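## Task

Scene 2: Lift the cardboard box and the small parcel off the floor and set both on the coffee table. Both must rest there on their own once the gripper has opened and the robot has backed away; anything the robot still supports does not count. The robot must not tip over or be left leaning, or the task fails.

## Robot and tools

Robot: a simulated Hello Robot Stretch 3 with one arm. It has a two-wheel base, a lift that slides up a mast, and a telescoping arm that reaches out to the robot's RIGHT. The arm cannot move the gripper forward or back, so drive the base for that. The base is 0.33 m long and 0.34 m wide. It pivots about the point midway between the wheels, which is 0.05 m behind its front edge. With the arm fully in and the wrist folded, the wrist pokes 0.06 m past the right side and a spin sweeps a 0.28 m radius. An unfolded, level gripper reaches past that circle. A loose object may occasionally get nudged by something other than the robot.

Frames: the base frame has its origin on the floor between the wheels, with x forward, y left and z up. hand_pose is reported in this frame at the point where the closed fingertips meet. With all wrist joints at 0, the hand's x axis points up, its y axis points back along the arm toward the mast, and its z axis points to the rear. The fingertips are round pads 0.04 m wide and sit slightly nearer the wrist when wide open. The odometry frame is the base frame at the start of the scene.

execute_actions: "actions" is a list holding one action or nothing. An empty list just reports the state and images. An action may contain "base", "joints" or both, plus an optional "contact_limits". All parts start together and may finish at different times. "base" holds exactly one command, and each is an offset from where the base last measured itself. translate_m is a straight drive in metres from -1 to 1, positive forward; the base cannot move sideways. rotate_rad is a turn on the spot in radians from -3.2 to 3.2, positive to the left (counter-clockwise seen from above). "joints" is one object keyed by joint name, and each value is an absolute target:
lift_m 0 to 1.1 m, the arm's height on the mast.
arm_m 0 to 0.52 m of extension.
wrist_yaw_rad -1.345 to 4.42; 0 points the gripper along the arm, positive swings it toward the front, and 3.0 folds it over the base.
wrist_pitch_rad -1.57 to 0.451; 0 is level and negative tips the fingertips down.
wrist_roll_rad -2.911 to 2.911; 0 puts the fingers side by side and level.
gripper_m -0.089 to 0.179; larger is wider. The real fingertip gap is 0.007 m less than this value when almost shut and 0.025 m less when fully open, and it is zero below 0.007.
head_pan_rad -3.953 to 1.73; 0 faces forward, positive turns left, and -1.57 looks along the arm.
head_tilt_rad -1.53 to 0.419; 0 is level and negative looks down.
The tolerances for "done" are ±0.004 for lift_m, arm_m and gripper_m, ±0.02 for yaw, roll and the head, and ±0.05 for pitch. No action runs longer than 15 s. contact_limits accepts only arm_m, as a motor effort in percent from 1 to 100. The arm stops with contact_stop when its effort reaches that value, or its negative when retracting. Lower values are gentler, but a value that is too low stops the arm immediately. The limit also caps how hard the arm holds until the next action. A joint or the base left out of an action may keep pushing toward its earlier target without any status showing it. An unknown key or an out-of-range value gets the whole call refused, and nothing moves. "cameras" picks from head_camera, nav_camera, wrist_camera and all. Leaving it out, or passing null or ["all"], returns every camera; [] returns none. The "pictures" line lists the order of the images. If a result reports a stop, the remaining execute_actions, wait and finished_scene calls in that same reply are skipped.

wait: seconds from 0 to 10. It commands nothing and returns the same report as an empty action. zoom_image: camera plus region [x0, y0, x1, y1] in pixels of that camera's latest full image, with the origin at the top left and at most 504 by 504. Image sizes are 896x504 for head_camera, 672x504 for the fisheye nav_camera and 644x364 for wrist_camera. finished_scene: pass the scene number (1 or 2). It cannot be undone, and its result states success and gives the next task. Replying without any tool call ends every remaining scene. When resuming from a summary, first send an empty action to learn the scene and its task.

Result lines: base_status and joint_status tell how each motion ended. For the base, "done" only means the wheels turned the commanded amount, even if they slipped. off_target means it stopped short and may still be pushing. After contact_stop, time_out or torque_fault the target is dropped. The arm and lift stop on a firm push and then go slack until commanded again; a slack lift can sag under load or keep pressing. The base, wrist and head have no such stop. A wrist servo pushed hard for several seconds shuts off for 10 s (torque_fault) and goes limp. on_its_own covers anything not commanded this call; its "held at" value is the target, not the position. An effort outside its rest range there suggests contact or a load. motor_effort is in percent, positive toward higher joint values, with the peak of the last action in brackets. Readings carry fixed biases and noise. A positive wheel effort pushes the robot forward. lidar_m gives 12 distances in metres over 30-degree sectors: the 1st faces ahead, the count runs counter-clockwise, the 4th is left, the 7th behind and the 10th right, and "-" means nothing seen. The lidar scans 0.17 m above the floor, so it sees table legs but not tabletops, ranges 0.15 to 12 m, ignores clear objects and the robot, and can be partly blocked by the robot's own parts when the lift is low. wrist_depth_mm and head_depth_mm are 7x7 grids of median depth in mm, starting at the top left; the head grid follows the sideways image. base_odometry comes from the wheels alone. turned_by_wheels and turned_by_imu give the turn since the last report. base_tilt is in degrees, with forward and right positive.

Cautions: the base reaches full speed only when lift_m is below 0.30, arm_m is below 0.03 and wrist_yaw_rad is above 2.54. Before folding or unfolding the wrist, set lift_m to 0.32-0.95, pitch to -0.4 and roll near 0; once folded, the lift may go down to 0.25. If yaw is below -0.4, keep pitch at -0.5 or lower. To grip, command gripper_m narrower than the object. To release, go at least 0.02 wider than the contact value. Neither the reading nor "done" confirms a hold. Avoid arm pushes when the gripper is above about 0.45 m, avoid a second push after a contact stop, and never drive while pressing on something fixed. If the robot snags or leans, reverse in small steps, lift the gripper off, and lower lift_m to about 0.2. Do not drop, slam or shove objects hard.

Each tool is called after "Emit:" as name(argument=value, ...) on one line, values as JSON.

## Session

Emit:
execute_actions(actions=[])

Scene clock: 0.00 s.
base_odometry: x=+0.000 y=+0.000 heading=+0.000 (m, m, rad; odometry frame)
turned_by_wheels: +0.000 (rad since the last result)
turned_by_imu: +0.000 (rad since the last result)
base_tilt: forward=-1.0 right=+0.5 (deg)
lidar_m: 2.63 2.09 1.48 1.80 1.68 1.63 1.72 1.75 1.41 1.64 2.16 2.10
head_depth_mm: 1647 2487 2494 2470 2448 2029 2364 / 1650 2584 2670 2646 2617 2576 2481 / 1656 2769 2822 2832 2787 2757 2485 / 1893 2795 3028 2987 2985 2972 2429 / 1915 2816 3200 3190 3162 3142 2427 / 1917 2799 2914 2914 2956 2970 2419 / 1931 2529 2544 2580 2563 2568 2396
base_status: not commanded
joint_positions: lift_m=+0.470 arm_m=+0.001 wrist_yaw_rad=+3.036 wrist_pitch_rad=-0.578 wrist_roll_rad=-0.006 gripper_m=+0.037 head_pan_rad=+0.001 head_tilt_rad=-0.001
joint_status: not commanded
motor_effort: left_wheel=+0 right_wheel=+0 lift_m=+40 arm_m=-1 wrist_yaw_rad=+1 wrist_pitch_rad=+5 wrist_roll_rad=+1 gripper_m=+0 head_pan_rad=+0 head_tilt_rad=+2 (%)
hand_pose: x=+0.0000 y=+0.0544 z=+0.4489 quat_wxyz=(+0.237, +0.685, +0.167, +0.668) (m; base frame)
wrist_depth_mm: - - - - - - - / - - - - - - - / 940 922 - - - - - / 787 804 796 852 852 832 859 / 679 691 - 726 734 711 732 / 606 617 - 626 647 637 630 / 532 559 - 577 564 558 573
pictures: head_camera (sideways: a quarter turn clockwise sets it upright), nav_camera (sideways: a quarter turn counterclockwise sets it upright), wrist_camera
Images, in order (width x height): head_camera 896x504, nav_camera 672x504, wrist_camera 644x364.

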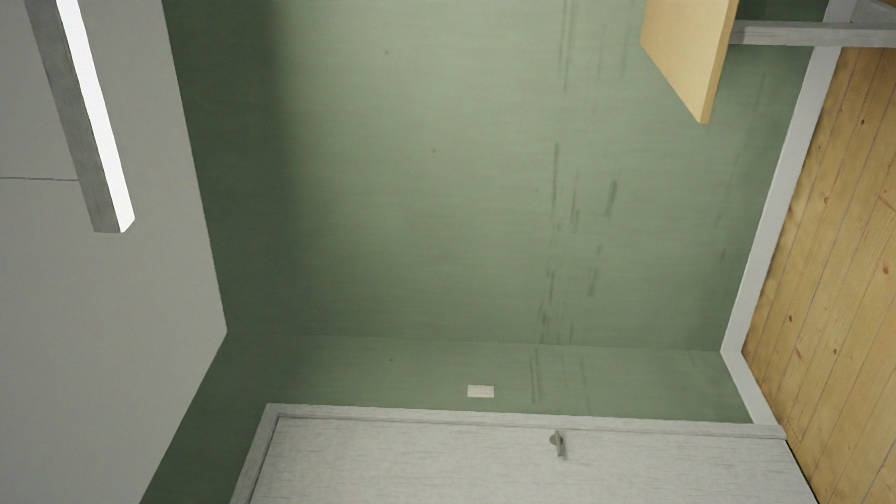

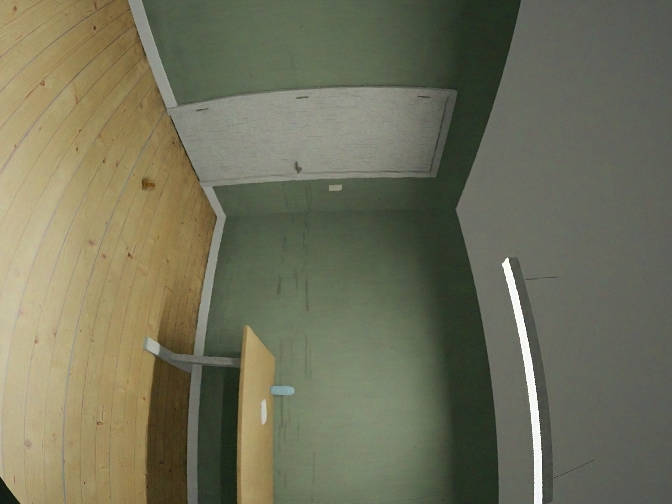

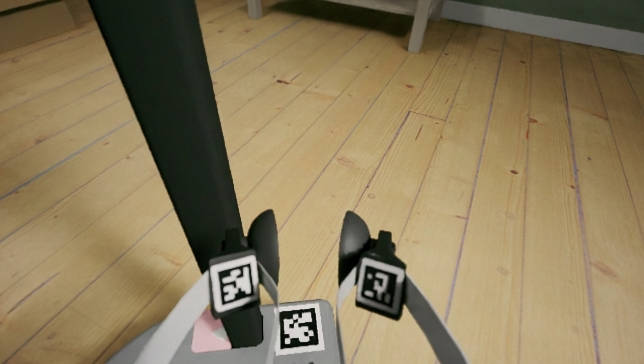

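Emit:
execute_actions(actions=[{"joints": {"head_pan_rad": 0.45, "head_tilt_rad": -0.65, "wrist_pitch_rad": -0.4, "wrist_yaw_rad": 2.8, "lift_m": 0.43}}], cameras=["head_camera", "nav_camera"])

Scene clock: 3.77 s.
base_odometry: x=+0.000 y=+0.000 heading=+0.000 (m, m, rad; odometry frame)
turned_by_wheels: +0.000 (rad since the last result)
turned_by_imu: -0.001 (rad since the last result)
base_tilt: forward=-1.0 right=+0.5 (deg)
lidar_m: 2.64 2.10 1.48 1.79 1.68 1.63 1.71 1.75 1.41 1.64 2.15 2.10
head_depth_mm: 2545 2945 3086 2345 1813 1505 1270 / 2348 2668 2947 2311 1812 1491 1260 / 2202 2475 2780 2295 1805 1479 1255 / 2082 2342 2629 2283 1788 1463 1249 / 1974 2214 2462 2245 1778 1459 1239 / 1868 2079 2291 2255 1763 1452 1238 / 1788 1961 2183 2212 1752 1442 1230
base_status: not commanded
joint_positions: lift_m=+0.430 arm_m=+0.001 wrist_yaw_rad=+2.804 wrist_pitch_rad=-0.421 wrist_roll_rad=-0.006 gripper_m=+0.037 head_pan_rad=+0.443 head_tilt_rad=-0.641
joint_status: all done
motor_effort: left_wheel=+1(0) right_wheel=+1(1) lift_m=+35(34) arm_m=-1(1) wrist_yaw_rad=-5(7) wrist_pitch_rad=+9(9) wrist_roll_rad=+1(1) gripper_m=+0(1) head_pan_rad=+5(45) head_tilt_rad=-5(45) (%)
hand_pose: x=+0.0530 y=+0.0655 z=+0.4422 quat_wxyz=(+0.262, +0.704, +0.030, +0.659) (m; base frame)
wrist_depth_mm: - - - - - - - / - - - - - - - / - - - - - - - / - 970 955 952 - - - / - 774 783 787 821 810 818 / 623 652 - 654 688 679 702 / 548 - 562 575 581 584 593
pictures: head_camera (sideways: a quarter turn clockwise sets it upright), nav_camera (sideways: a quarter turn counterclockwise sets it upright)
Images, in order (width x height): head_camera 896x504, nav_camera 672x504.

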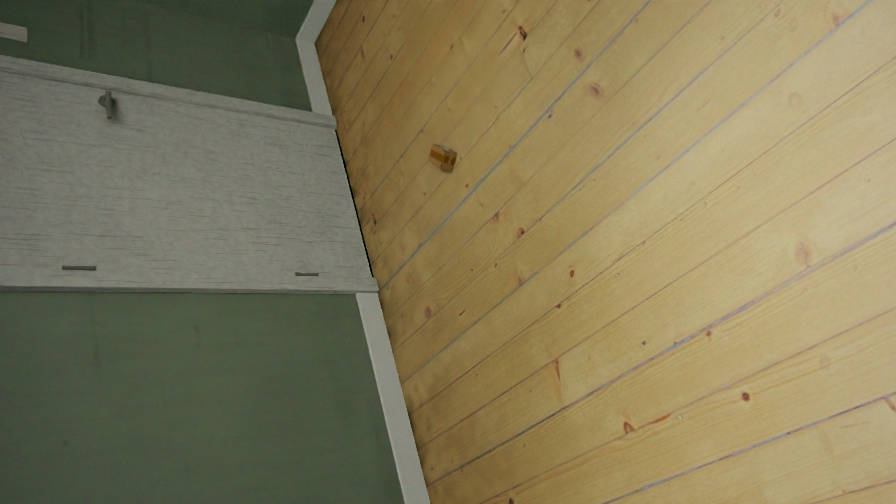

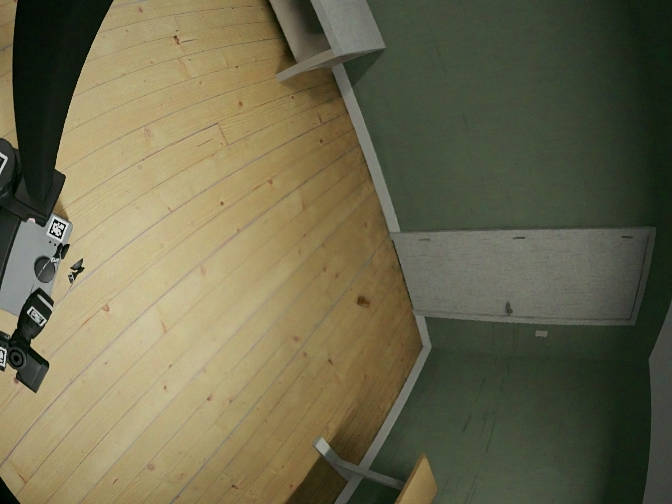

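Emit:
zoom_image(camera="head_camera", region=[395, 110, 495, 210])

Emit:
execute_actions(actions=[{"joints": {"head_pan_rad": -1.2, "head_tilt_rad": -0.75, "lift_m": 0.36}}], cameras=["head_camera", "nav_camera"])

Region (395, 110, 495, 210) of head_camera's 896x504 image, scaled by 5.040, with more detail than that image has.

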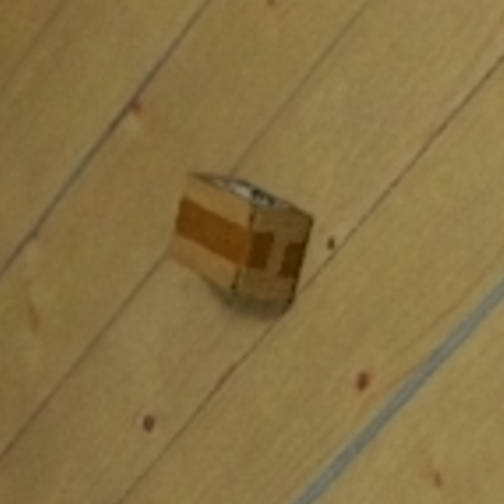

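Scene clock: 7.10 s.
base_odometry: x=+0.000 y=+0.000 heading=+0.000 (m, m, rad; odometry frame)
turned_by_wheels: +0.000 (rad since the last result)
turned_by_imu: +0.000 (rad since the last result)
base_tilt: forward=-1.1 right=+0.5 (deg)
lidar_m: 2.64 2.09 1.48 1.79 1.67 1.63 1.71 1.75 1.41 1.64 2.16 2.10
head_depth_mm: 1882 2013 2181 1940 1672 1404 1215 / 2083 2259 2416 2024 1649 1391 1210 / 2315 2565 2581 2008 1640 1392 1205 / 2611 2926 2546 1997 1625 1375 1190 / 2585 2874 2547 1978 1608 1374 1197 / 2398 2672 2454 1963 1609 1370 1189 / 2200 2126 2450 1946 1599 1362 1180
base_status: not commanded
joint_positions: lift_m=+0.360 arm_m=+0.001 wrist_yaw_rad=+2.804 wrist_pitch_rad=-0.420 wrist_roll_rad=-0.006 gripper_m=+0.037 head_pan_rad=-1.193 head_tilt_rad=-0.740
joint_status: all done
motor_effort: left_wheel=+1(0) right_wheel=+0(0) lift_m=+35(37) arm_m=-1(1) wrist_yaw_rad=-4(4) wrist_pitch_rad=+9(9) wrist_roll_rad=+1(1) gripper_m=+0(0) head_pan_rad=-5(64) head_tilt_rad=-6(19) (%)
hand_pose: x=+0.0531 y=+0.0656 z=+0.3724 quat_wxyz=(+0.262, +0.704, +0.030, +0.659) (m; base frame)
wrist_depth_mm: - - - - - - - / - - - - - - - / - - - - - - - / - 828 819 844 833 901 875 / - 665 716 695 726 694 731 / 546 581 - 575 609 589 610 / 495 - 519 511 497 515 521
pictures: head_camera (sideways: a quarter turn clockwise sets it upright), nav_camera (sideways: a quarter turn counterclockwise sets it upright)
Images, in order (width x height): head_camera 896x504, nav_camera 672x504.

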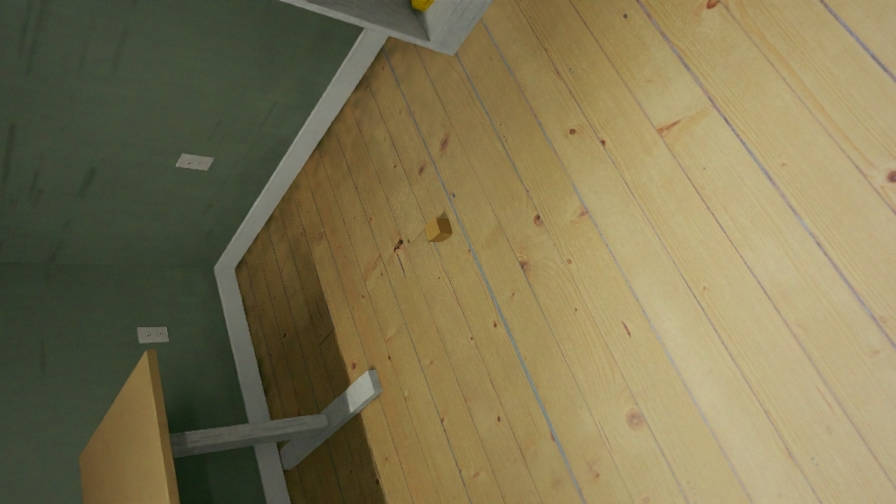

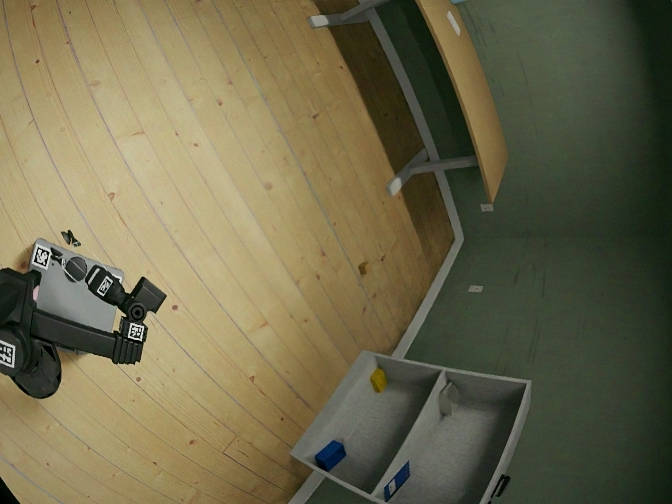

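Emit:
zoom_image(camera="head_camera", region=[390, 180, 490, 280])

Region (390, 180, 490, 280) of head_camera's 896x504 image, scaled by 5.040, with more detail than that image has.

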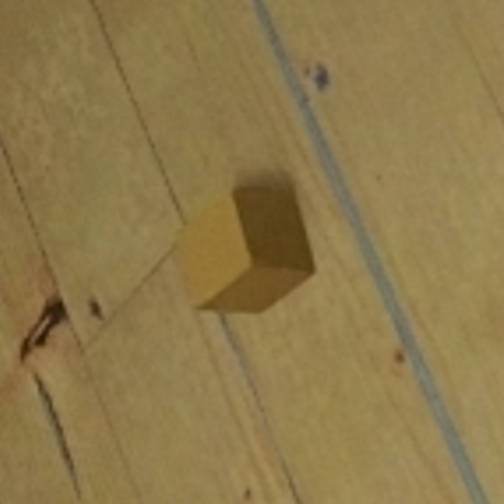

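Emit:
execute_actions(actions=[{"base": {"rotate_rad": -1.19}, "joints": {"lift_m": 0.294, "wrist_yaw_rad": 2.62, "head_pan_rad": -0.1, "head_tilt_rad": -0.8}}], cameras=["head_camera"])

Scene clock: 27.10 s.
base_odometry: x=+0.000 y=+0.000 heading=-1.190 (m, m, rad; odometry frame)
turned_by_wheels: -1.190 (rad since the last result)
turned_by_imu: -1.207 (rad since the last result)
base_tilt: forward=-1.1 right=+0.4 (deg)
lidar_m: 2.15 2.17 2.10 2.18 1.48 1.79 1.76 1.63 1.66 1.82 1.41 1.54
head_depth_mm: 1705 1621 1959 1873 1610 1359 1190 / 1893 2087 2251 1910 1596 1357 1184 / 2092 2334 2395 1898 1579 1347 1182 / 2341 2649 2369 1892 1573 1342 1175 / 2602 2884 2336 1882 1563 1335 1170 / 2588 2792 2329 1858 1557 1332 1165 / 2340 2678 2214 1848 1534 1327 1161
base_status: done
joint_positions: lift_m=+0.294 arm_m=+0.001 wrist_yaw_rad=+2.623 wrist_pitch_rad=-0.419 wrist_roll_rad=-0.006 gripper_m=+0.037 head_pan_rad=-0.107 head_tilt_rad=-0.790
joint_status: all done
motor_effort: left_wheel=+2(10) right_wheel=-2(7) lift_m=+35(33) arm_m=-1(1) wrist_yaw_rad=-4(6) wrist_pitch_rad=+8(9) wrist_roll_rad=+1(1) gripper_m=+0(0) head_pan_rad=+5(61) head_tilt_rad=-4(15) (%)
hand_pose: x=+0.0898 y=+0.0489 z=+0.3066 quat_wxyz=(+0.320, +0.704, -0.034, +0.633) (m; base frame)
wrist_depth_mm: - - - - - - - / - - - - - - - / 902 918 898 930 969 - - / 711 715 728 755 753 749 765 / 571 573 619 600 603 625 627 / 487 507 - 503 521 526 529 / - - 448 439 443 449 458
pictures: head_camera (sideways: a quarter turn clockwise sets it upright)
Images, in order (width x height): head_camera 896x504.

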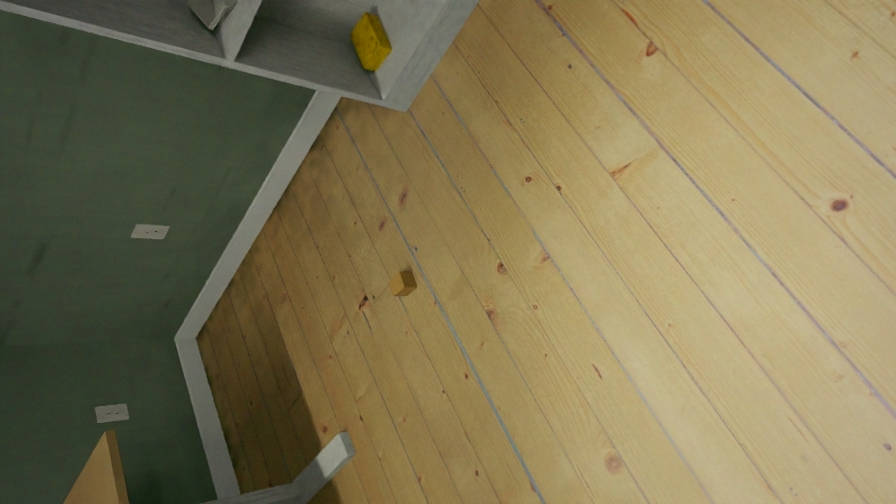

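Emit:
execute_actions(actions=[{"base": {"translate_m": 1.0}, "joints": {"head_pan_rad": -0.1, "head_tilt_rad": -1.2}}], cameras=["head_camera"])

Scene clock: 32.70 s.
base_odometry: x=+0.372 y=-0.928 heading=-1.190 (m, m, rad; odometry frame)
turned_by_wheels: +0.000 (rad since the last result)
turned_by_imu: +0.001 (rad since the last result)
base_tilt: forward=-1.0 right=+0.5 (deg)
lidar_m: 1.50 1.21 1.61 1.61 2.62 2.28 2.62 2.44 1.77 1.09 0.83 1.16
head_depth_mm: 1320 1506 1549 1429 1310 1225 1139 / 1467 1644 1551 1416 1304 1220 1129 / 1639 1686 1539 1409 1300 1220 - / 1796 1690 1526 1395 1299 1211 - / 1865 1673 1528 1396 1287 1207 - / 1837 1673 1523 1391 1281 1203 - / 1788 1650 1498 1382 1274 1194 1128
base_status: done
joint_positions: lift_m=+0.294 arm_m=+0.001 wrist_yaw_rad=+2.623 wrist_pitch_rad=-0.419 wrist_roll_rad=-0.006 gripper_m=+0.037 head_pan_rad=-0.107 head_tilt_rad=-1.186
joint_status: all done
motor_effort: left_wheel=+3(12) right_wheel=-1(5) lift_m=+36(36) arm_m=-1(1) wrist_yaw_rad=-3(4) wrist_pitch_rad=+9(8) wrist_roll_rad=+1(1) gripper_m=+0(1) head_pan_rad=+4(5) head_tilt_rad=-8(40) (%)
hand_pose: x=+0.0899 y=+0.0489 z=+0.3066 quat_wxyz=(+0.320, +0.704, -0.034, +0.633) (m; base frame)
wrist_depth_mm: - - - - - - - / - - - - - - - / 877 903 915 943 966 965 - / 688 706 723 723 758 755 763 / 575 574 614 600 613 607 624 / 497 498 - 502 525 511 520 / - - 432 439 440 445 455
pictures: head_camera (sideways: a quarter turn clockwise sets it upright)
Images, in order (width x height): head_camera 896x504.

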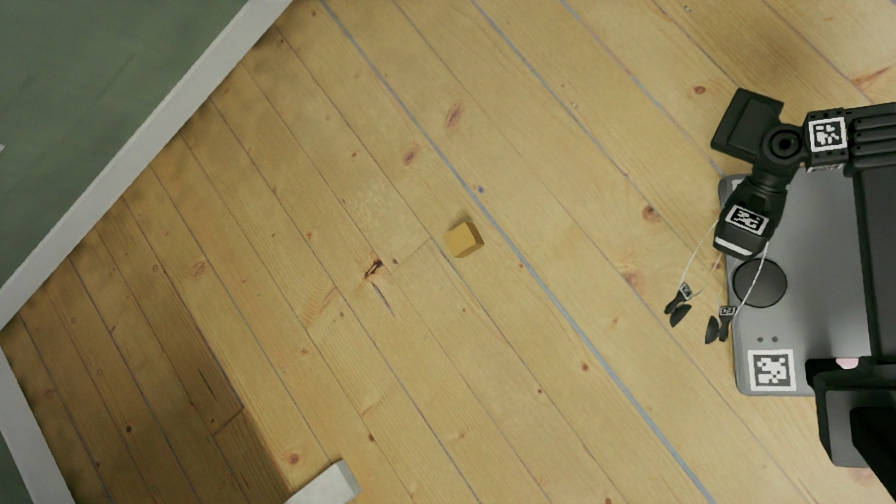

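Emit:
zoom_image(camera="head_camera", region=[420, 195, 510, 285])

Emit:
zoom_image(camera="head_camera", region=[646, 160, 896, 410])

Region (420, 195, 510, 285) of head_camera's 896x504 image, scaled by 5.600, with more detail than that image has.

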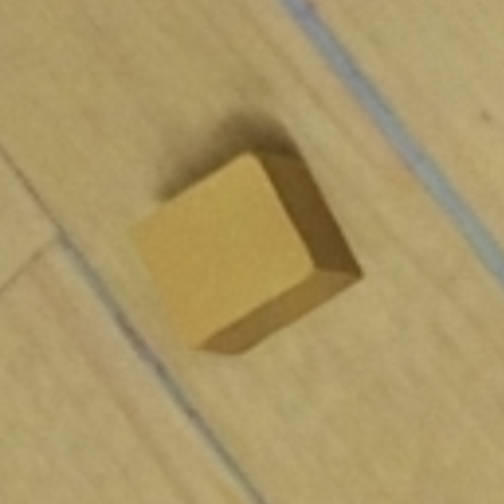

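Region (646, 160, 896, 410) of head_camera's 896x504 image, scaled by 2.016, with more detail than that image has.

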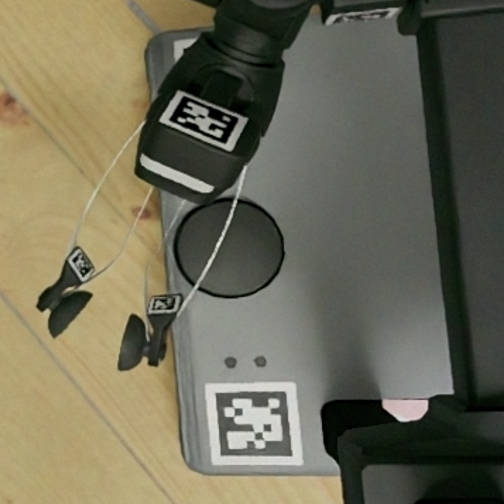

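Emit:
execute_actions(actions=[{"base": {"rotate_rad": 1.282}, "joints": {"wrist_yaw_rad": 0.773, "wrist_pitch_rad": -1.1, "arm_m": 0.339, "head_pan_rad": -1.45, "head_tilt_rad": -1.17}}], cameras=["head_camera", "wrist_camera"])

Scene clock: 44.00 s.
base_odometry: x=+0.372 y=-0.928 heading=+0.092 (m, m, rad; odometry frame)
turned_by_wheels: +1.282 (rad since the last result)
turned_by_imu: +1.301 (rad since the last result)
base_tilt: forward=-1.1 right=+0.4 (deg)
lidar_m: 1.61 2.60 2.61 2.29 2.46 2.44 1.10 1.09 0.83 1.25 1.21 1.68
head_depth_mm: 1280 1463 1548 1432 1322 1221 1148 / 1411 1621 1566 1425 1309 1228 - / 1558 1693 1560 1390 1311 - - / 1750 1715 1571 1394 1300 - - / 1857 1708 1546 1407 1292 1201 1120 / 1883 1695 1535 1406 1287 1196 1112 / 1829 1681 1523 1393 1280 1192 1108
base_status: done
joint_positions: lift_m=+0.294 arm_m=+0.339 wrist_yaw_rad=+0.775 wrist_pitch_rad=-1.102 wrist_roll_rad=-0.006 gripper_m=+0.037 head_pan_rad=-1.443 head_tilt_rad=-1.169
joint_status: all done
motor_effort: left_wheel=-2(8) right_wheel=+2(10) lift_m=+36(36) arm_m=+2(2) wrist_yaw_rad=-3(2) wrist_pitch_rad=+1(7) wrist_roll_rad=+1(1) gripper_m=+0(0) head_pan_rad=-5(61) head_tilt_rad=-1(7) (%)
hand_pose: x=+0.0443 y=-0.5511 z=+0.1933 quat_wxyz=(+0.699, +0.571, -0.415, -0.114) (m; base frame)
wrist_depth_mm: 414 418 422 428 437 443 443 / 397 393 407 409 412 416 424 / 376 383 382 390 393 407 398 / 360 359 368 371 381 378 381 / 344 350 360 354 360 363 367 / 333 338 - 296 349 350 350 / 321 322 321 328 328 335 341
pictures: head_camera (sideways: a quarter turn clockwise sets it upright), wrist_camera
Images, in order (width x height): head_camera 896x504, wrist_camera 644x364.

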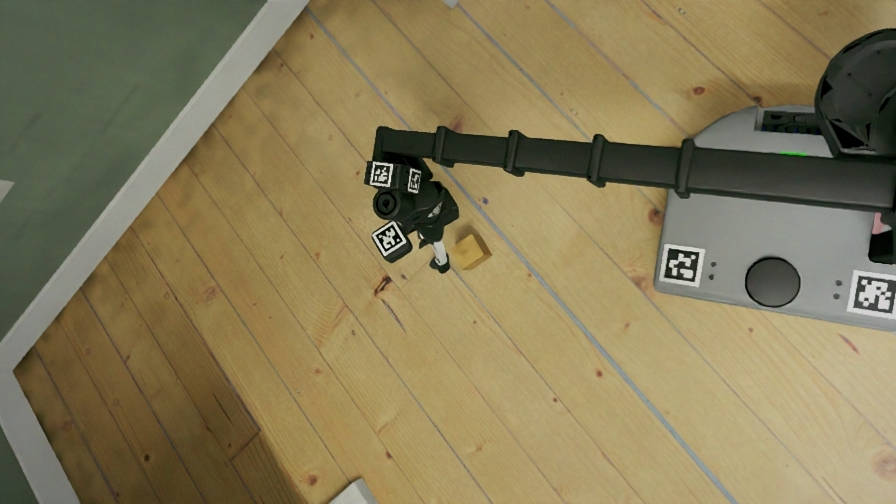

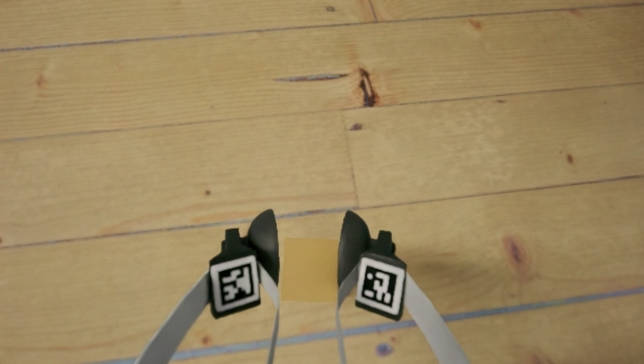

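Emit:
execute_actions(actions=[])

Scene clock: 47.70 s.
base_odometry: x=+0.372 y=-0.928 heading=+0.092 (m, m, rad; odometry frame)
turned_by_wheels: +0.000 (rad since the last result)
turned_by_imu: +0.000 (rad since the last result)
base_tilt: forward=-1.1 right=+0.4 (deg)
lidar_m: 1.61 2.61 2.62 2.28 2.47 2.44 1.10 1.09 0.82 1.25 1.21 1.68
head_depth_mm: 1275 1465 1558 1446 1317 1217 1146 / 1414 1610 1565 1430 1310 1231 - / 1557 1699 1558 1396 1311 - - / 1746 1710 1553 1390 1300 - - / 1867 1704 1541 1406 1296 1195 1116 / 1878 1691 1538 1402 1294 1198 1113 / 1830 1689 1528 1396 1288 1188 1104
base_status: done
joint_positions: lift_m=+0.294 arm_m=+0.339 wrist_yaw_rad=+0.775 wrist_pitch_rad=-1.102 wrist_roll_rad=-0.006 gripper_m=+0.037 head_pan_rad=-1.443 head_tilt_rad=-1.169
joint_status: all done
motor_effort: left_wheel=-2(8) right_wheel=+2(10) lift_m=+36(36) arm_m=+2(2) wrist_yaw_rad=-1(2) wrist_pitch_rad=+1(7) wrist_roll_rad=+1(1) gripper_m=+0(0) head_pan_rad=-5(61) head_tilt_rad=+0(7) (%)
hand_pose: x=+0.0443 y=-0.5511 z=+0.1933 quat_wxyz=(+0.699, +0.571, -0.415, -0.114) (m; base frame)
wrist_depth_mm: 412 418 422 431 437 439 445 / 394 398 402 415 412 425 423 / 374 380 389 390 392 403 403 / 360 364 367 376 372 378 387 / 341 347 357 357 355 366 365 / 332 340 - 296 348 345 352 / 316 322 322 328 330 336 334
pictures: head_camera (sideways: a quarter turn clockwise sets it upright), nav_camera (sideways: a quarter turn counterclockwise sets it upright), wrist_camera
Images, in order (width x height): head_camera 896x504, nav_camera 672x504, wrist_camera 644x364.

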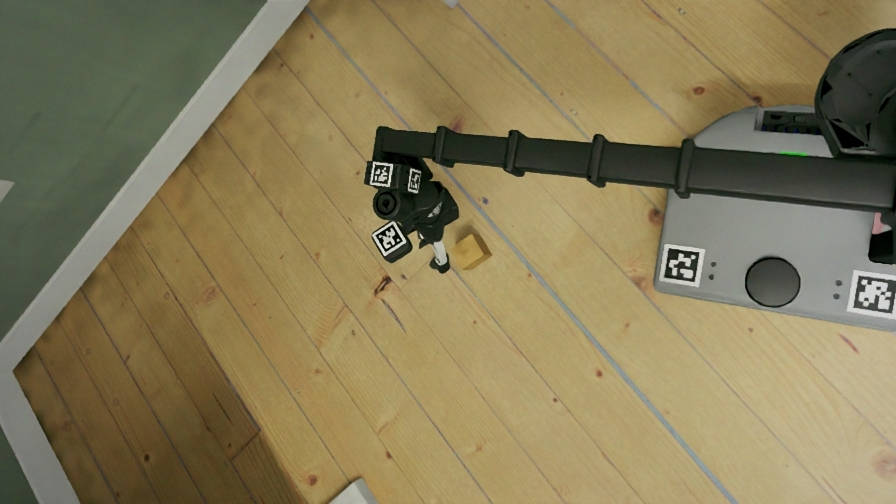

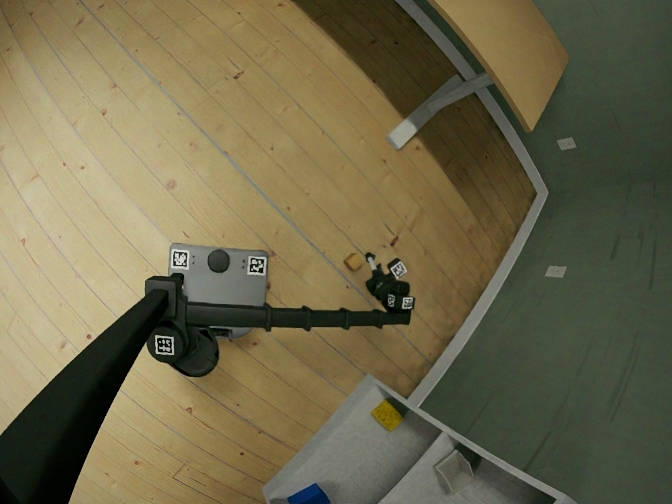

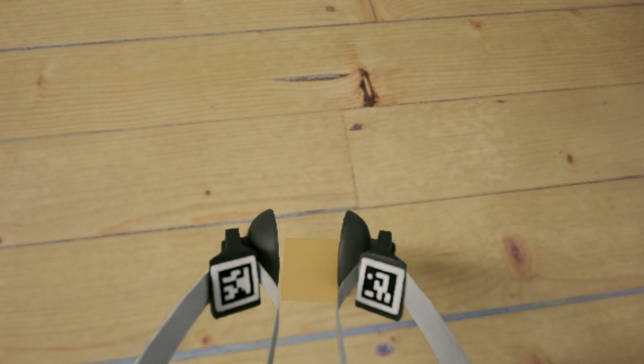

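Emit:
execute_actions(actions=[{"joints": {"gripper_m": 0.12, "lift_m": 0.131}}], cameras=["wrist_camera", "head_camera"])

Scene clock: 50.57 s.
base_odometry: x=+0.372 y=-0.928 heading=+0.092 (m, m, rad; odometry frame)
turned_by_wheels: +0.000 (rad since the last result)
turned_by_imu: +0.000 (rad since the last result)
base_tilt: forward=-1.1 right=+0.5 (deg)
lidar_m: 1.60 2.61 2.61 2.29 2.46 2.44 1.10 1.09 0.82 1.25 1.21 1.68
head_depth_mm: 1277 1474 1554 1438 1316 1215 1132 / 1401 1618 1572 1428 1314 1216 - / 1561 1701 1552 1446 1306 - - / 1755 1708 1548 1414 1297 - - / 1863 1711 1543 1402 1297 1200 1124 / 1877 1696 1542 1403 1292 1190 1113 / 1819 1688 1531 1396 1284 1187 1113
base_status: not commanded
joint_positions: lift_m=+0.131 arm_m=+0.339 wrist_yaw_rad=+0.775 wrist_pitch_rad=-1.103 wrist_roll_rad=-0.006 gripper_m=+0.120 head_pan_rad=-1.443 head_tilt_rad=-1.169
joint_status: all done
motor_effort: left_wheel=-1(2) right_wheel=+2(2) lift_m=+36(37) arm_m=+2(3) wrist_yaw_rad=-2(2) wrist_pitch_rad=+1(1) wrist_roll_rad=+1(1) gripper_m=+0(81) head_pan_rad=-5(4) head_tilt_rad=-1(0) (%)
hand_pose: x=+0.0443 y=-0.5511 z=+0.0303 quat_wxyz=(+0.699, +0.571, -0.415, -0.114) (m; base frame)
wrist_depth_mm: 226 232 234 237 239 244 247 / 218 219 222 224 227 229 233 / 207 210 212 215 218 220 222 / 198 200 202 205 207 211 212 / 190 193 195 147 199 201 200 / 182 - 185 140 189 191 193 / - 176 178 178 183 184 186
pictures: head_camera (sideways: a quarter turn clockwise sets it upright), wrist_camera
Images, in order (width x height): head_camera 896x504, wrist_camera 644x364.

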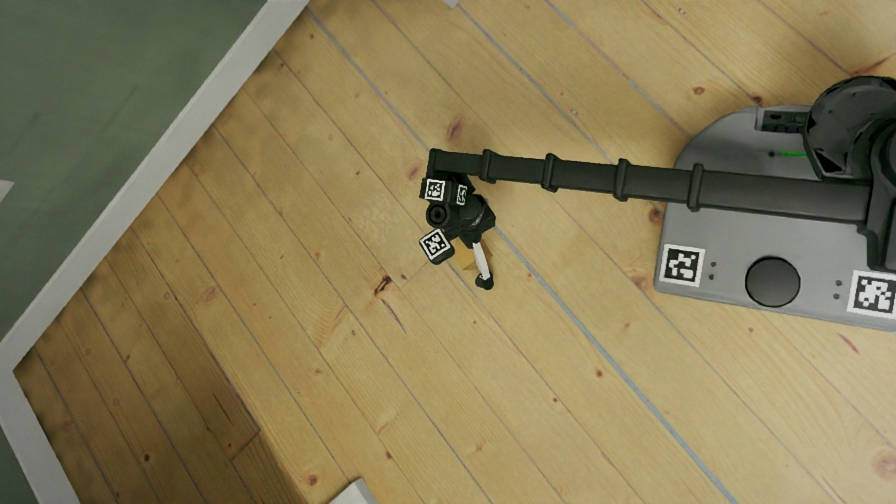

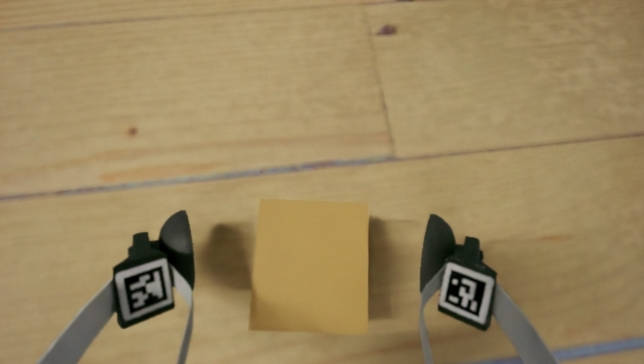

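Emit:
execute_actions(actions=[{"joints": {"gripper_m": 0.008}}], cameras=["wrist_camera"])

Scene clock: 53.13 s.
base_odometry: x=+0.372 y=-0.928 heading=+0.092 (m, m, rad; odometry frame)
turned_by_wheels: +0.000 (rad since the last result)
turned_by_imu: +0.000 (rad since the last result)
base_tilt: forward=-1.1 right=+0.5 (deg)
lidar_m: 1.60 2.61 2.62 2.29 2.46 2.44 1.10 1.09 0.83 1.25 1.21 1.68
head_depth_mm: 1277 1466 1545 1435 1318 1219 1136 / 1404 1615 1563 1424 1312 1222 - / 1559 1707 1555 1450 1306 - - / 1746 1714 1541 1413 1302 - - / 1853 1701 1543 1406 1296 1196 1122 / 1879 1709 1536 1401 1281 1195 1109 / 1831 1693 1525 1394 1280 1184 1109
base_status: not commanded
joint_positions: lift_m=+0.131 arm_m=+0.339 wrist_yaw_rad=+0.775 wrist_pitch_rad=-1.103 wrist_roll_rad=-0.006 gripper_m=+0.009 head_pan_rad=-1.443 head_tilt_rad=-1.169
joint_status: all done
motor_effort: left_wheel=-2(1) right_wheel=+2(2) lift_m=+35(35) arm_m=+2(2) wrist_yaw_rad=-3(2) wrist_pitch_rad=+1(1) wrist_roll_rad=+1(1) gripper_m=-19(92) head_pan_rad=-4(5) head_tilt_rad=+0(1) (%)
hand_pose: x=+0.0442 y=-0.5510 z=+0.0302 quat_wxyz=(+0.699, +0.571, -0.415, -0.114) (m; base frame)
wrist_depth_mm: 228 229 234 235 239 241 246 / 217 220 221 224 227 230 232 / 207 209 211 215 218 220 220 / 197 199 201 204 206 209 212 / 191 191 192 142 199 200 203 / 184 185 137 136 192 193 193 / 175 176 177 132 183 184 186
pictures: wrist_camera
Images, in order (width x height): wrist_camera 644x364.

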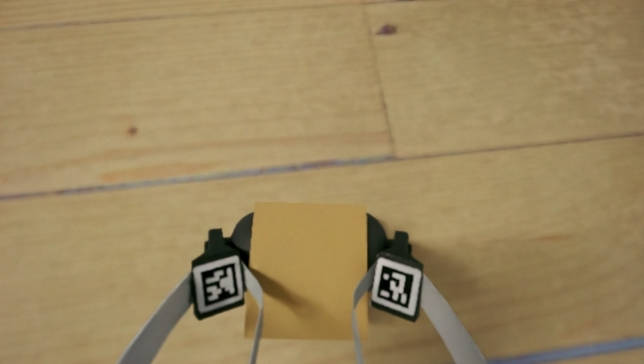

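Emit:
execute_actions(actions=[{"base": {"rotate_rad": -2.03}, "joints": {"lift_m": 0.294, "arm_m": 0.01, "wrist_pitch_rad": -0.4, "wrist_yaw_rad": 2.6, "head_pan_rad": -3.14, "head_tilt_rad": -0.55}}])

Scene clock: 70.47 s.
base_odometry: x=+0.372 y=-0.928 heading=-1.938 (m, m, rad; odometry frame)
turned_by_wheels: -2.030 (rad since the last result)
turned_by_imu: -2.063 (rad since the last result)
base_tilt: forward=-1.0 right=+0.4 (deg)
lidar_m: 0.82 1.29 1.21 1.68 1.90 2.61 2.30 2.28 2.45 2.44 1.10 1.09
head_depth_mm: 2210 2392 2624 2678 2011 1597 1323 / 2261 2451 2701 2671 1987 1581 1324 / 2304 2509 2747 2618 1984 1575 1317 / 2346 2573 2821 2602 1958 1566 1307 / 2425 2624 2892 2598 1944 1545 1301 / 2451 2707 2854 2554 1925 1555 1298 / 2469 2744 2748 2531 1910 1541 1285
base_status: done
joint_positions: lift_m=+0.294 arm_m=+0.010 wrist_yaw_rad=+2.597 wrist_pitch_rad=-0.424 wrist_roll_rad=-0.006 gripper_m=+0.009 head_pan_rad=-3.133 head_tilt_rad=-0.556
joint_status: all done
motor_effort: left_wheel=+2(12) right_wheel=-2(5) lift_m=+45(48) arm_m=-4(4) wrist_yaw_rad=+3(5) wrist_pitch_rad=+11(14) wrist_roll_rad=+1(1) gripper_m=-19(19) head_pan_rad=-5(58) head_tilt_rad=+4(40) (%)
hand_pose: x=+0.0946 y=+0.0360 z=+0.3051 quat_wxyz=(+0.330, +0.704, -0.041, +0.628) (m; base frame)
wrist_depth_mm: - - - - - - 951 / - - - - - - 950 / 877 878 899 930 967 - 906 / 682 684 709 745 731 761 772 / 571 573 570 142 604 615 604 / 485 497 137 137 524 511 522 / - - 420 134 440 443 451
pictures: head_camera (sideways: a quarter turn clockwise sets it upright), nav_camera (sideways: a quarter turn counterclockwise sets it upright), wrist_camera
Images, in order (width x height): head_camera 896x504, nav_camera 672x504, wrist_camera 644x364.

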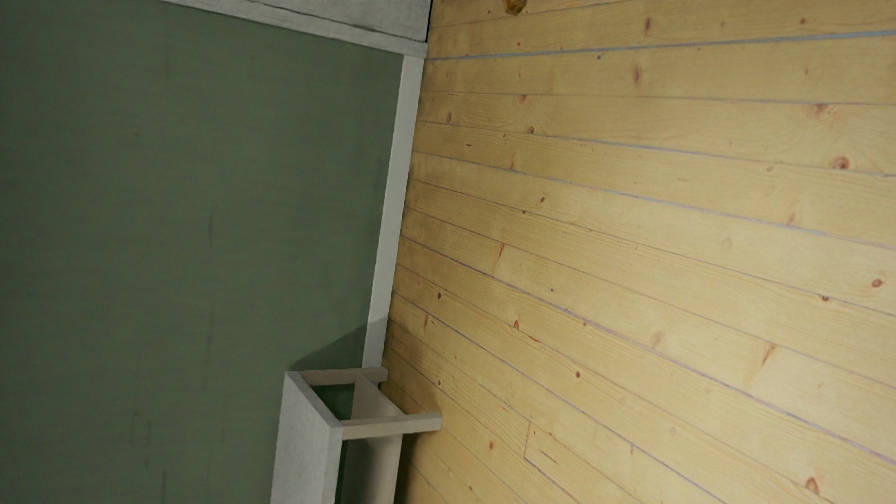

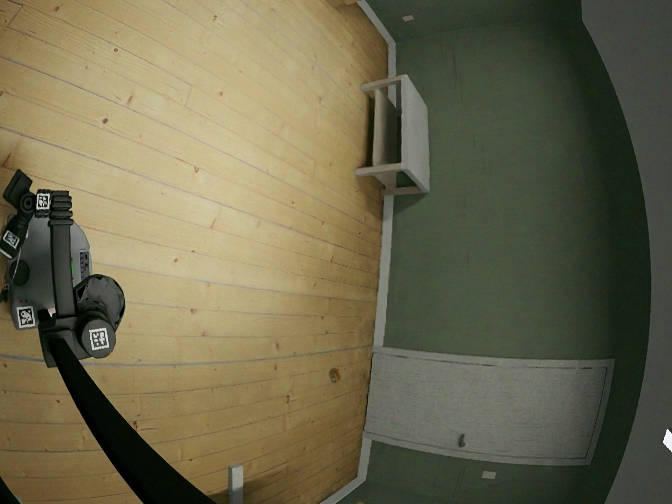

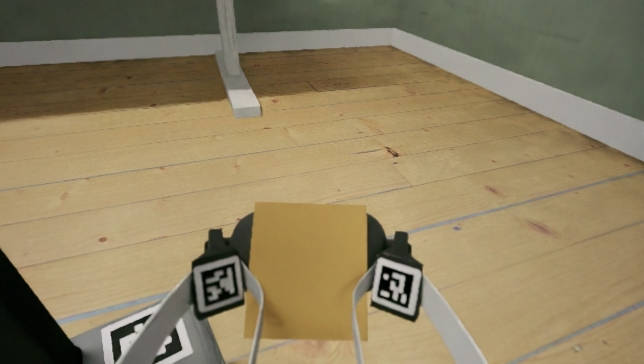

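Emit:
zoom_image(camera="head_camera", region=[260, 344, 460, 504])

Emit:
zoom_image(camera="head_camera", region=[470, 0, 570, 60])

Region (260, 344, 460, 504) of head_camera's 896x504 image, scaled by 2.520, with more detail than that image has; it fills the top 403 rows of this view, and the rest is white.

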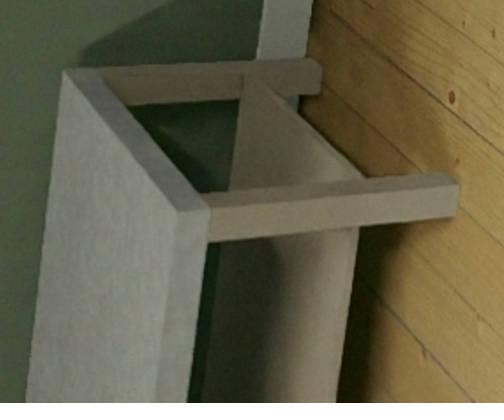

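Region (470, 0, 570, 60) of head_camera's 896x504 image, scaled by 5.040, with more detail than that image has; it fills the top 302 rows of this view, and the rest is white.

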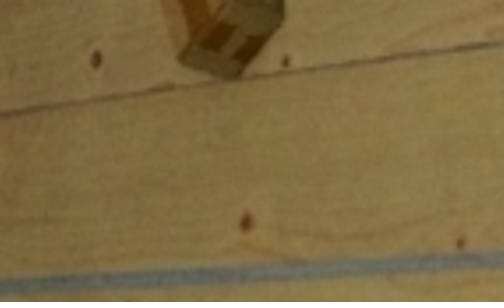

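Emit:
execute_actions(actions=[{"base": {"translate_m": -1.0}, "joints": {"head_pan_rad": -3.9, "head_tilt_rad": -0.83}}])

Scene clock: 85.37 s.
base_odometry: x=+0.731 y=+0.005 heading=-1.938 (m, m, rad; odometry frame)
turned_by_wheels: +0.000 (rad since the last result)
turned_by_imu: -0.002 (rad since the last result)
base_tilt: forward=-1.0 right=+0.4 (deg)
lidar_m: 1.82 1.82 1.90 1.44 1.94 1.64 1.64 1.34 1.97 2.25 2.51 1.89
head_depth_mm: - - - - 1496 1341 1176 / 1879 - - - - - 1173 / 1816 2088 2277 1871 - - - / 1700 1962 2181 1812 1542 1316 1201 / 1615 1837 2094 1810 1525 1316 1215 / 1519 1742 1986 1806 1515 1311 1198 / 1477 1661 1881 1781 1508 1300 1151
base_status: done
joint_positions: lift_m=+0.294 arm_m=+0.010 wrist_yaw_rad=+2.597 wrist_pitch_rad=-0.424 wrist_roll_rad=-0.006 gripper_m=+0.009 head_pan_rad=-3.893 head_tilt_rad=-0.820
joint_status: all done
motor_effort: left_wheel=+2(7) right_wheel=-2(8) lift_m=+45(45) arm_m=-4(4) wrist_yaw_rad=+4(5) wrist_pitch_rad=+11(11) wrist_roll_rad=+1(1) gripper_m=-19(19) head_pan_rad=-5(55) head_tilt_rad=-6(30) (%)
hand_pose: x=+0.0946 y=+0.0360 z=+0.3052 quat_wxyz=(+0.330, +0.704, -0.041, +0.628) (m; base frame)
wrist_depth_mm: - - - - - - - / - - - - - - - / 871 907 918 950 938 - - / 706 708 724 696 731 747 777 / 569 577 570 142 613 614 626 / 490 486 137 136 520 524 528 / - - 431 133 444 441 450
pictures: head_camera (sideways: a quarter turn clockwise sets it upright), nav_camera (sideways: a quarter turn counterclockwise sets it upright), wrist_camera
Images, in order (width x height): head_camera 896x504, nav_camera 672x504, wrist_camera 644x364.

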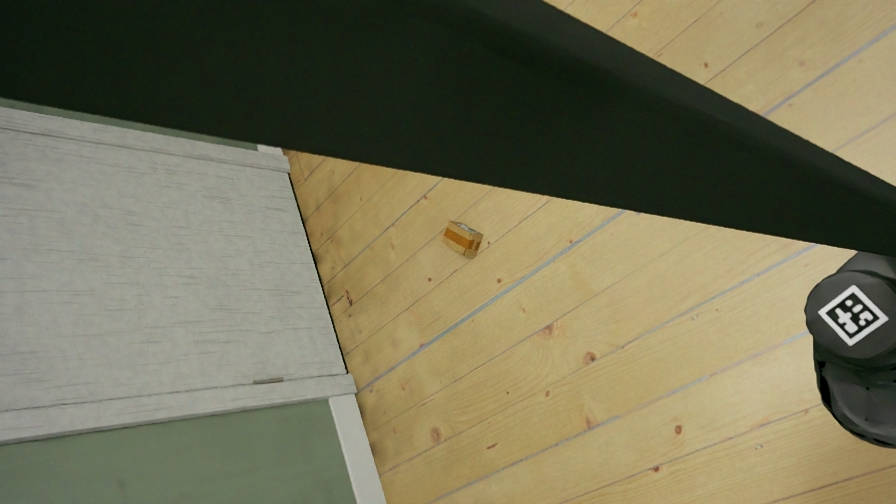

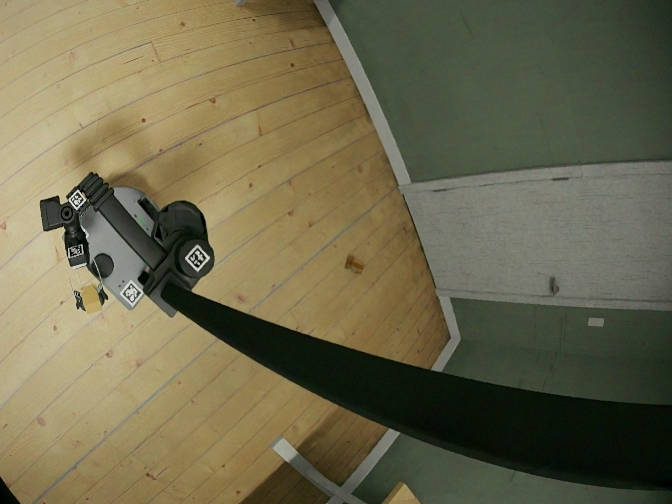

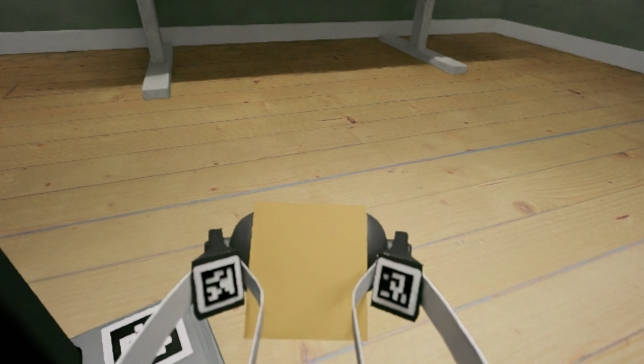

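Emit:
zoom_image(camera="head_camera", region=[430, 210, 500, 270])

Region (430, 210, 500, 270) of head_camera's 896x504 image, scaled by 7.200, with more detail than that image has; it fills the top 432 rows of this view, and the rest is white.

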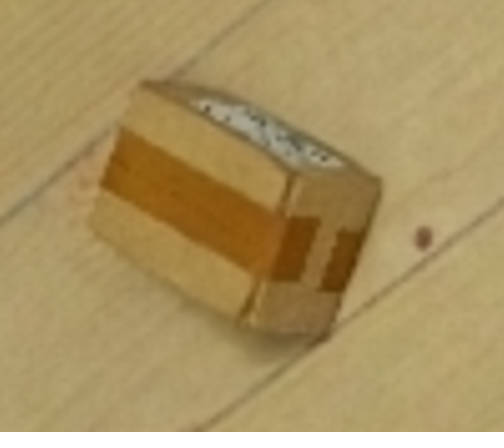

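Emit:
execute_actions(actions=[{"base": {"translate_m": -0.8}, "joints": {"head_pan_rad": -2.25, "head_tilt_rad": -0.85}}])

Scene clock: 99.00 s.
base_odometry: x=+1.017 y=+0.752 heading=-1.938 (m, m, rad; odometry frame)
turned_by_wheels: +0.000 (rad since the last result)
turned_by_imu: -0.002 (rad since the last result)
base_tilt: forward=-1.0 right=+0.5 (deg)
lidar_m: 2.63 2.46 1.75 1.88 1.03 0.86 0.86 0.97 0.71 2.11 2.34 2.62
head_depth_mm: 1074 1157 1253 1331 1466 1324 1170 / 1225 1344 1394 1348 1524 1325 1167 / 1424 1583 1422 1231 1458 1313 1167 / 1695 1752 1416 1180 1421 1310 1173 / 2131 2193 1403 1206 1441 1307 1172 / 2520 2699 1479 1726 1491 1303 1151 / 2422 2635 2071 1759 1492 1289 1146
base_status: done
joint_positions: lift_m=+0.294 arm_m=+0.010 wrist_yaw_rad=+2.597 wrist_pitch_rad=-0.424 wrist_roll_rad=-0.006 gripper_m=+0.009 head_pan_rad=-2.257 head_tilt_rad=-0.840
joint_status: all done
motor_effort: left_wheel=+2(7) right_wheel=-2(9) lift_m=+45(45) arm_m=-3(4) wrist_yaw_rad=+5(5) wrist_pitch_rad=+11(11) wrist_roll_rad=+1(1) gripper_m=-19(19) head_pan_rad=+5(60) head_tilt_rad=-6(12) (%)
hand_pose: x=+0.0946 y=+0.0360 z=+0.3052 quat_wxyz=(+0.330, +0.704, -0.041, +0.628) (m; base frame)
wrist_depth_mm: - - - - - - - / - - - - - - - / 864 920 905 967 954 - - / 696 716 709 720 728 745 747 / 576 586 567 143 612 618 622 / 486 495 137 137 535 510 521 / - - 421 133 440 448 458
pictures: head_camera (sideways: a quarter turn clockwise sets it upright), nav_camera (sideways: a quarter turn counterclockwise sets it upright), wrist_camera
Images, in order (width x height): head_camera 896x504, nav_camera 672x504, wrist_camera 644x364.

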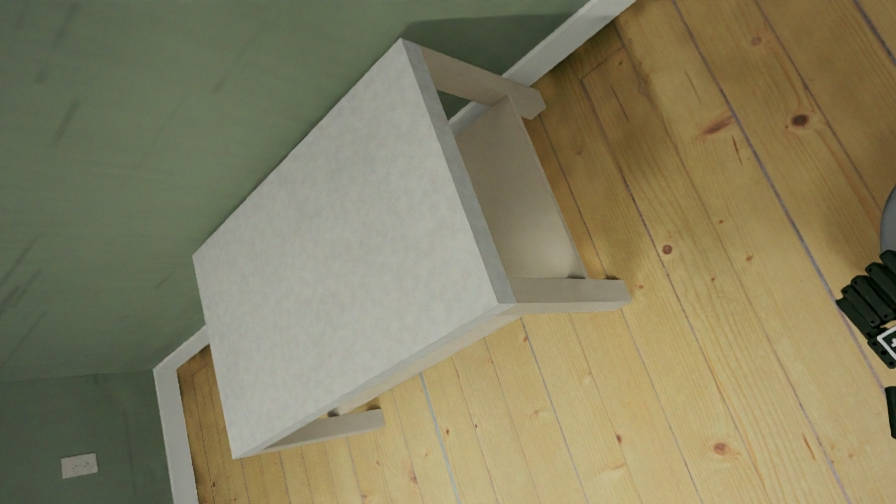

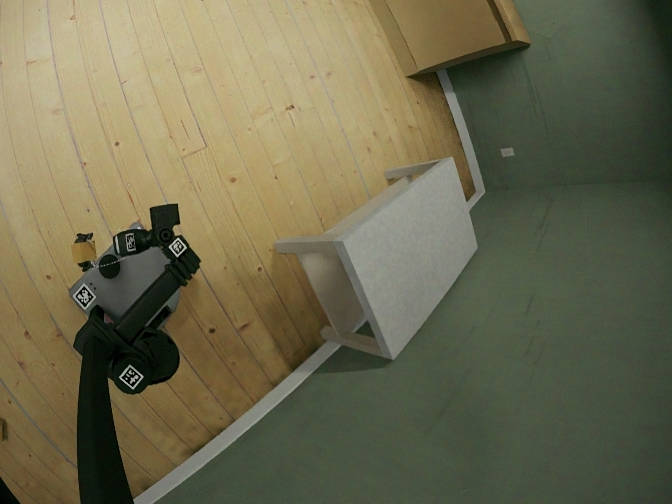

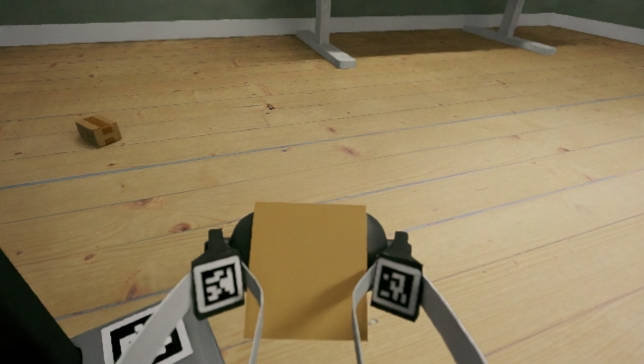

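Emit:
zoom_image(camera="head_camera", region=[470, 250, 650, 350])

Emit:
zoom_image(camera="head_camera", region=[380, 20, 560, 130])

Region (470, 250, 650, 350) of head_camera's 896x504 image, scaled by 2.800, with more detail than that image has.

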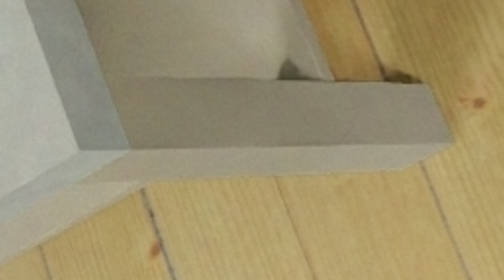

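Region (380, 20, 560, 130) of head_camera's 896x504 image, scaled by 2.800, with more detail than that image has.

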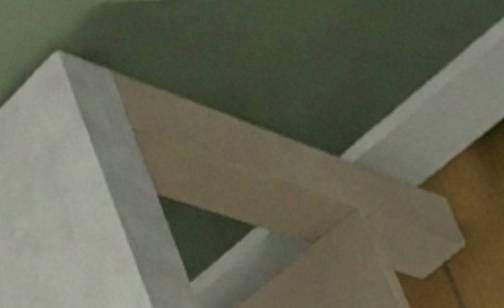

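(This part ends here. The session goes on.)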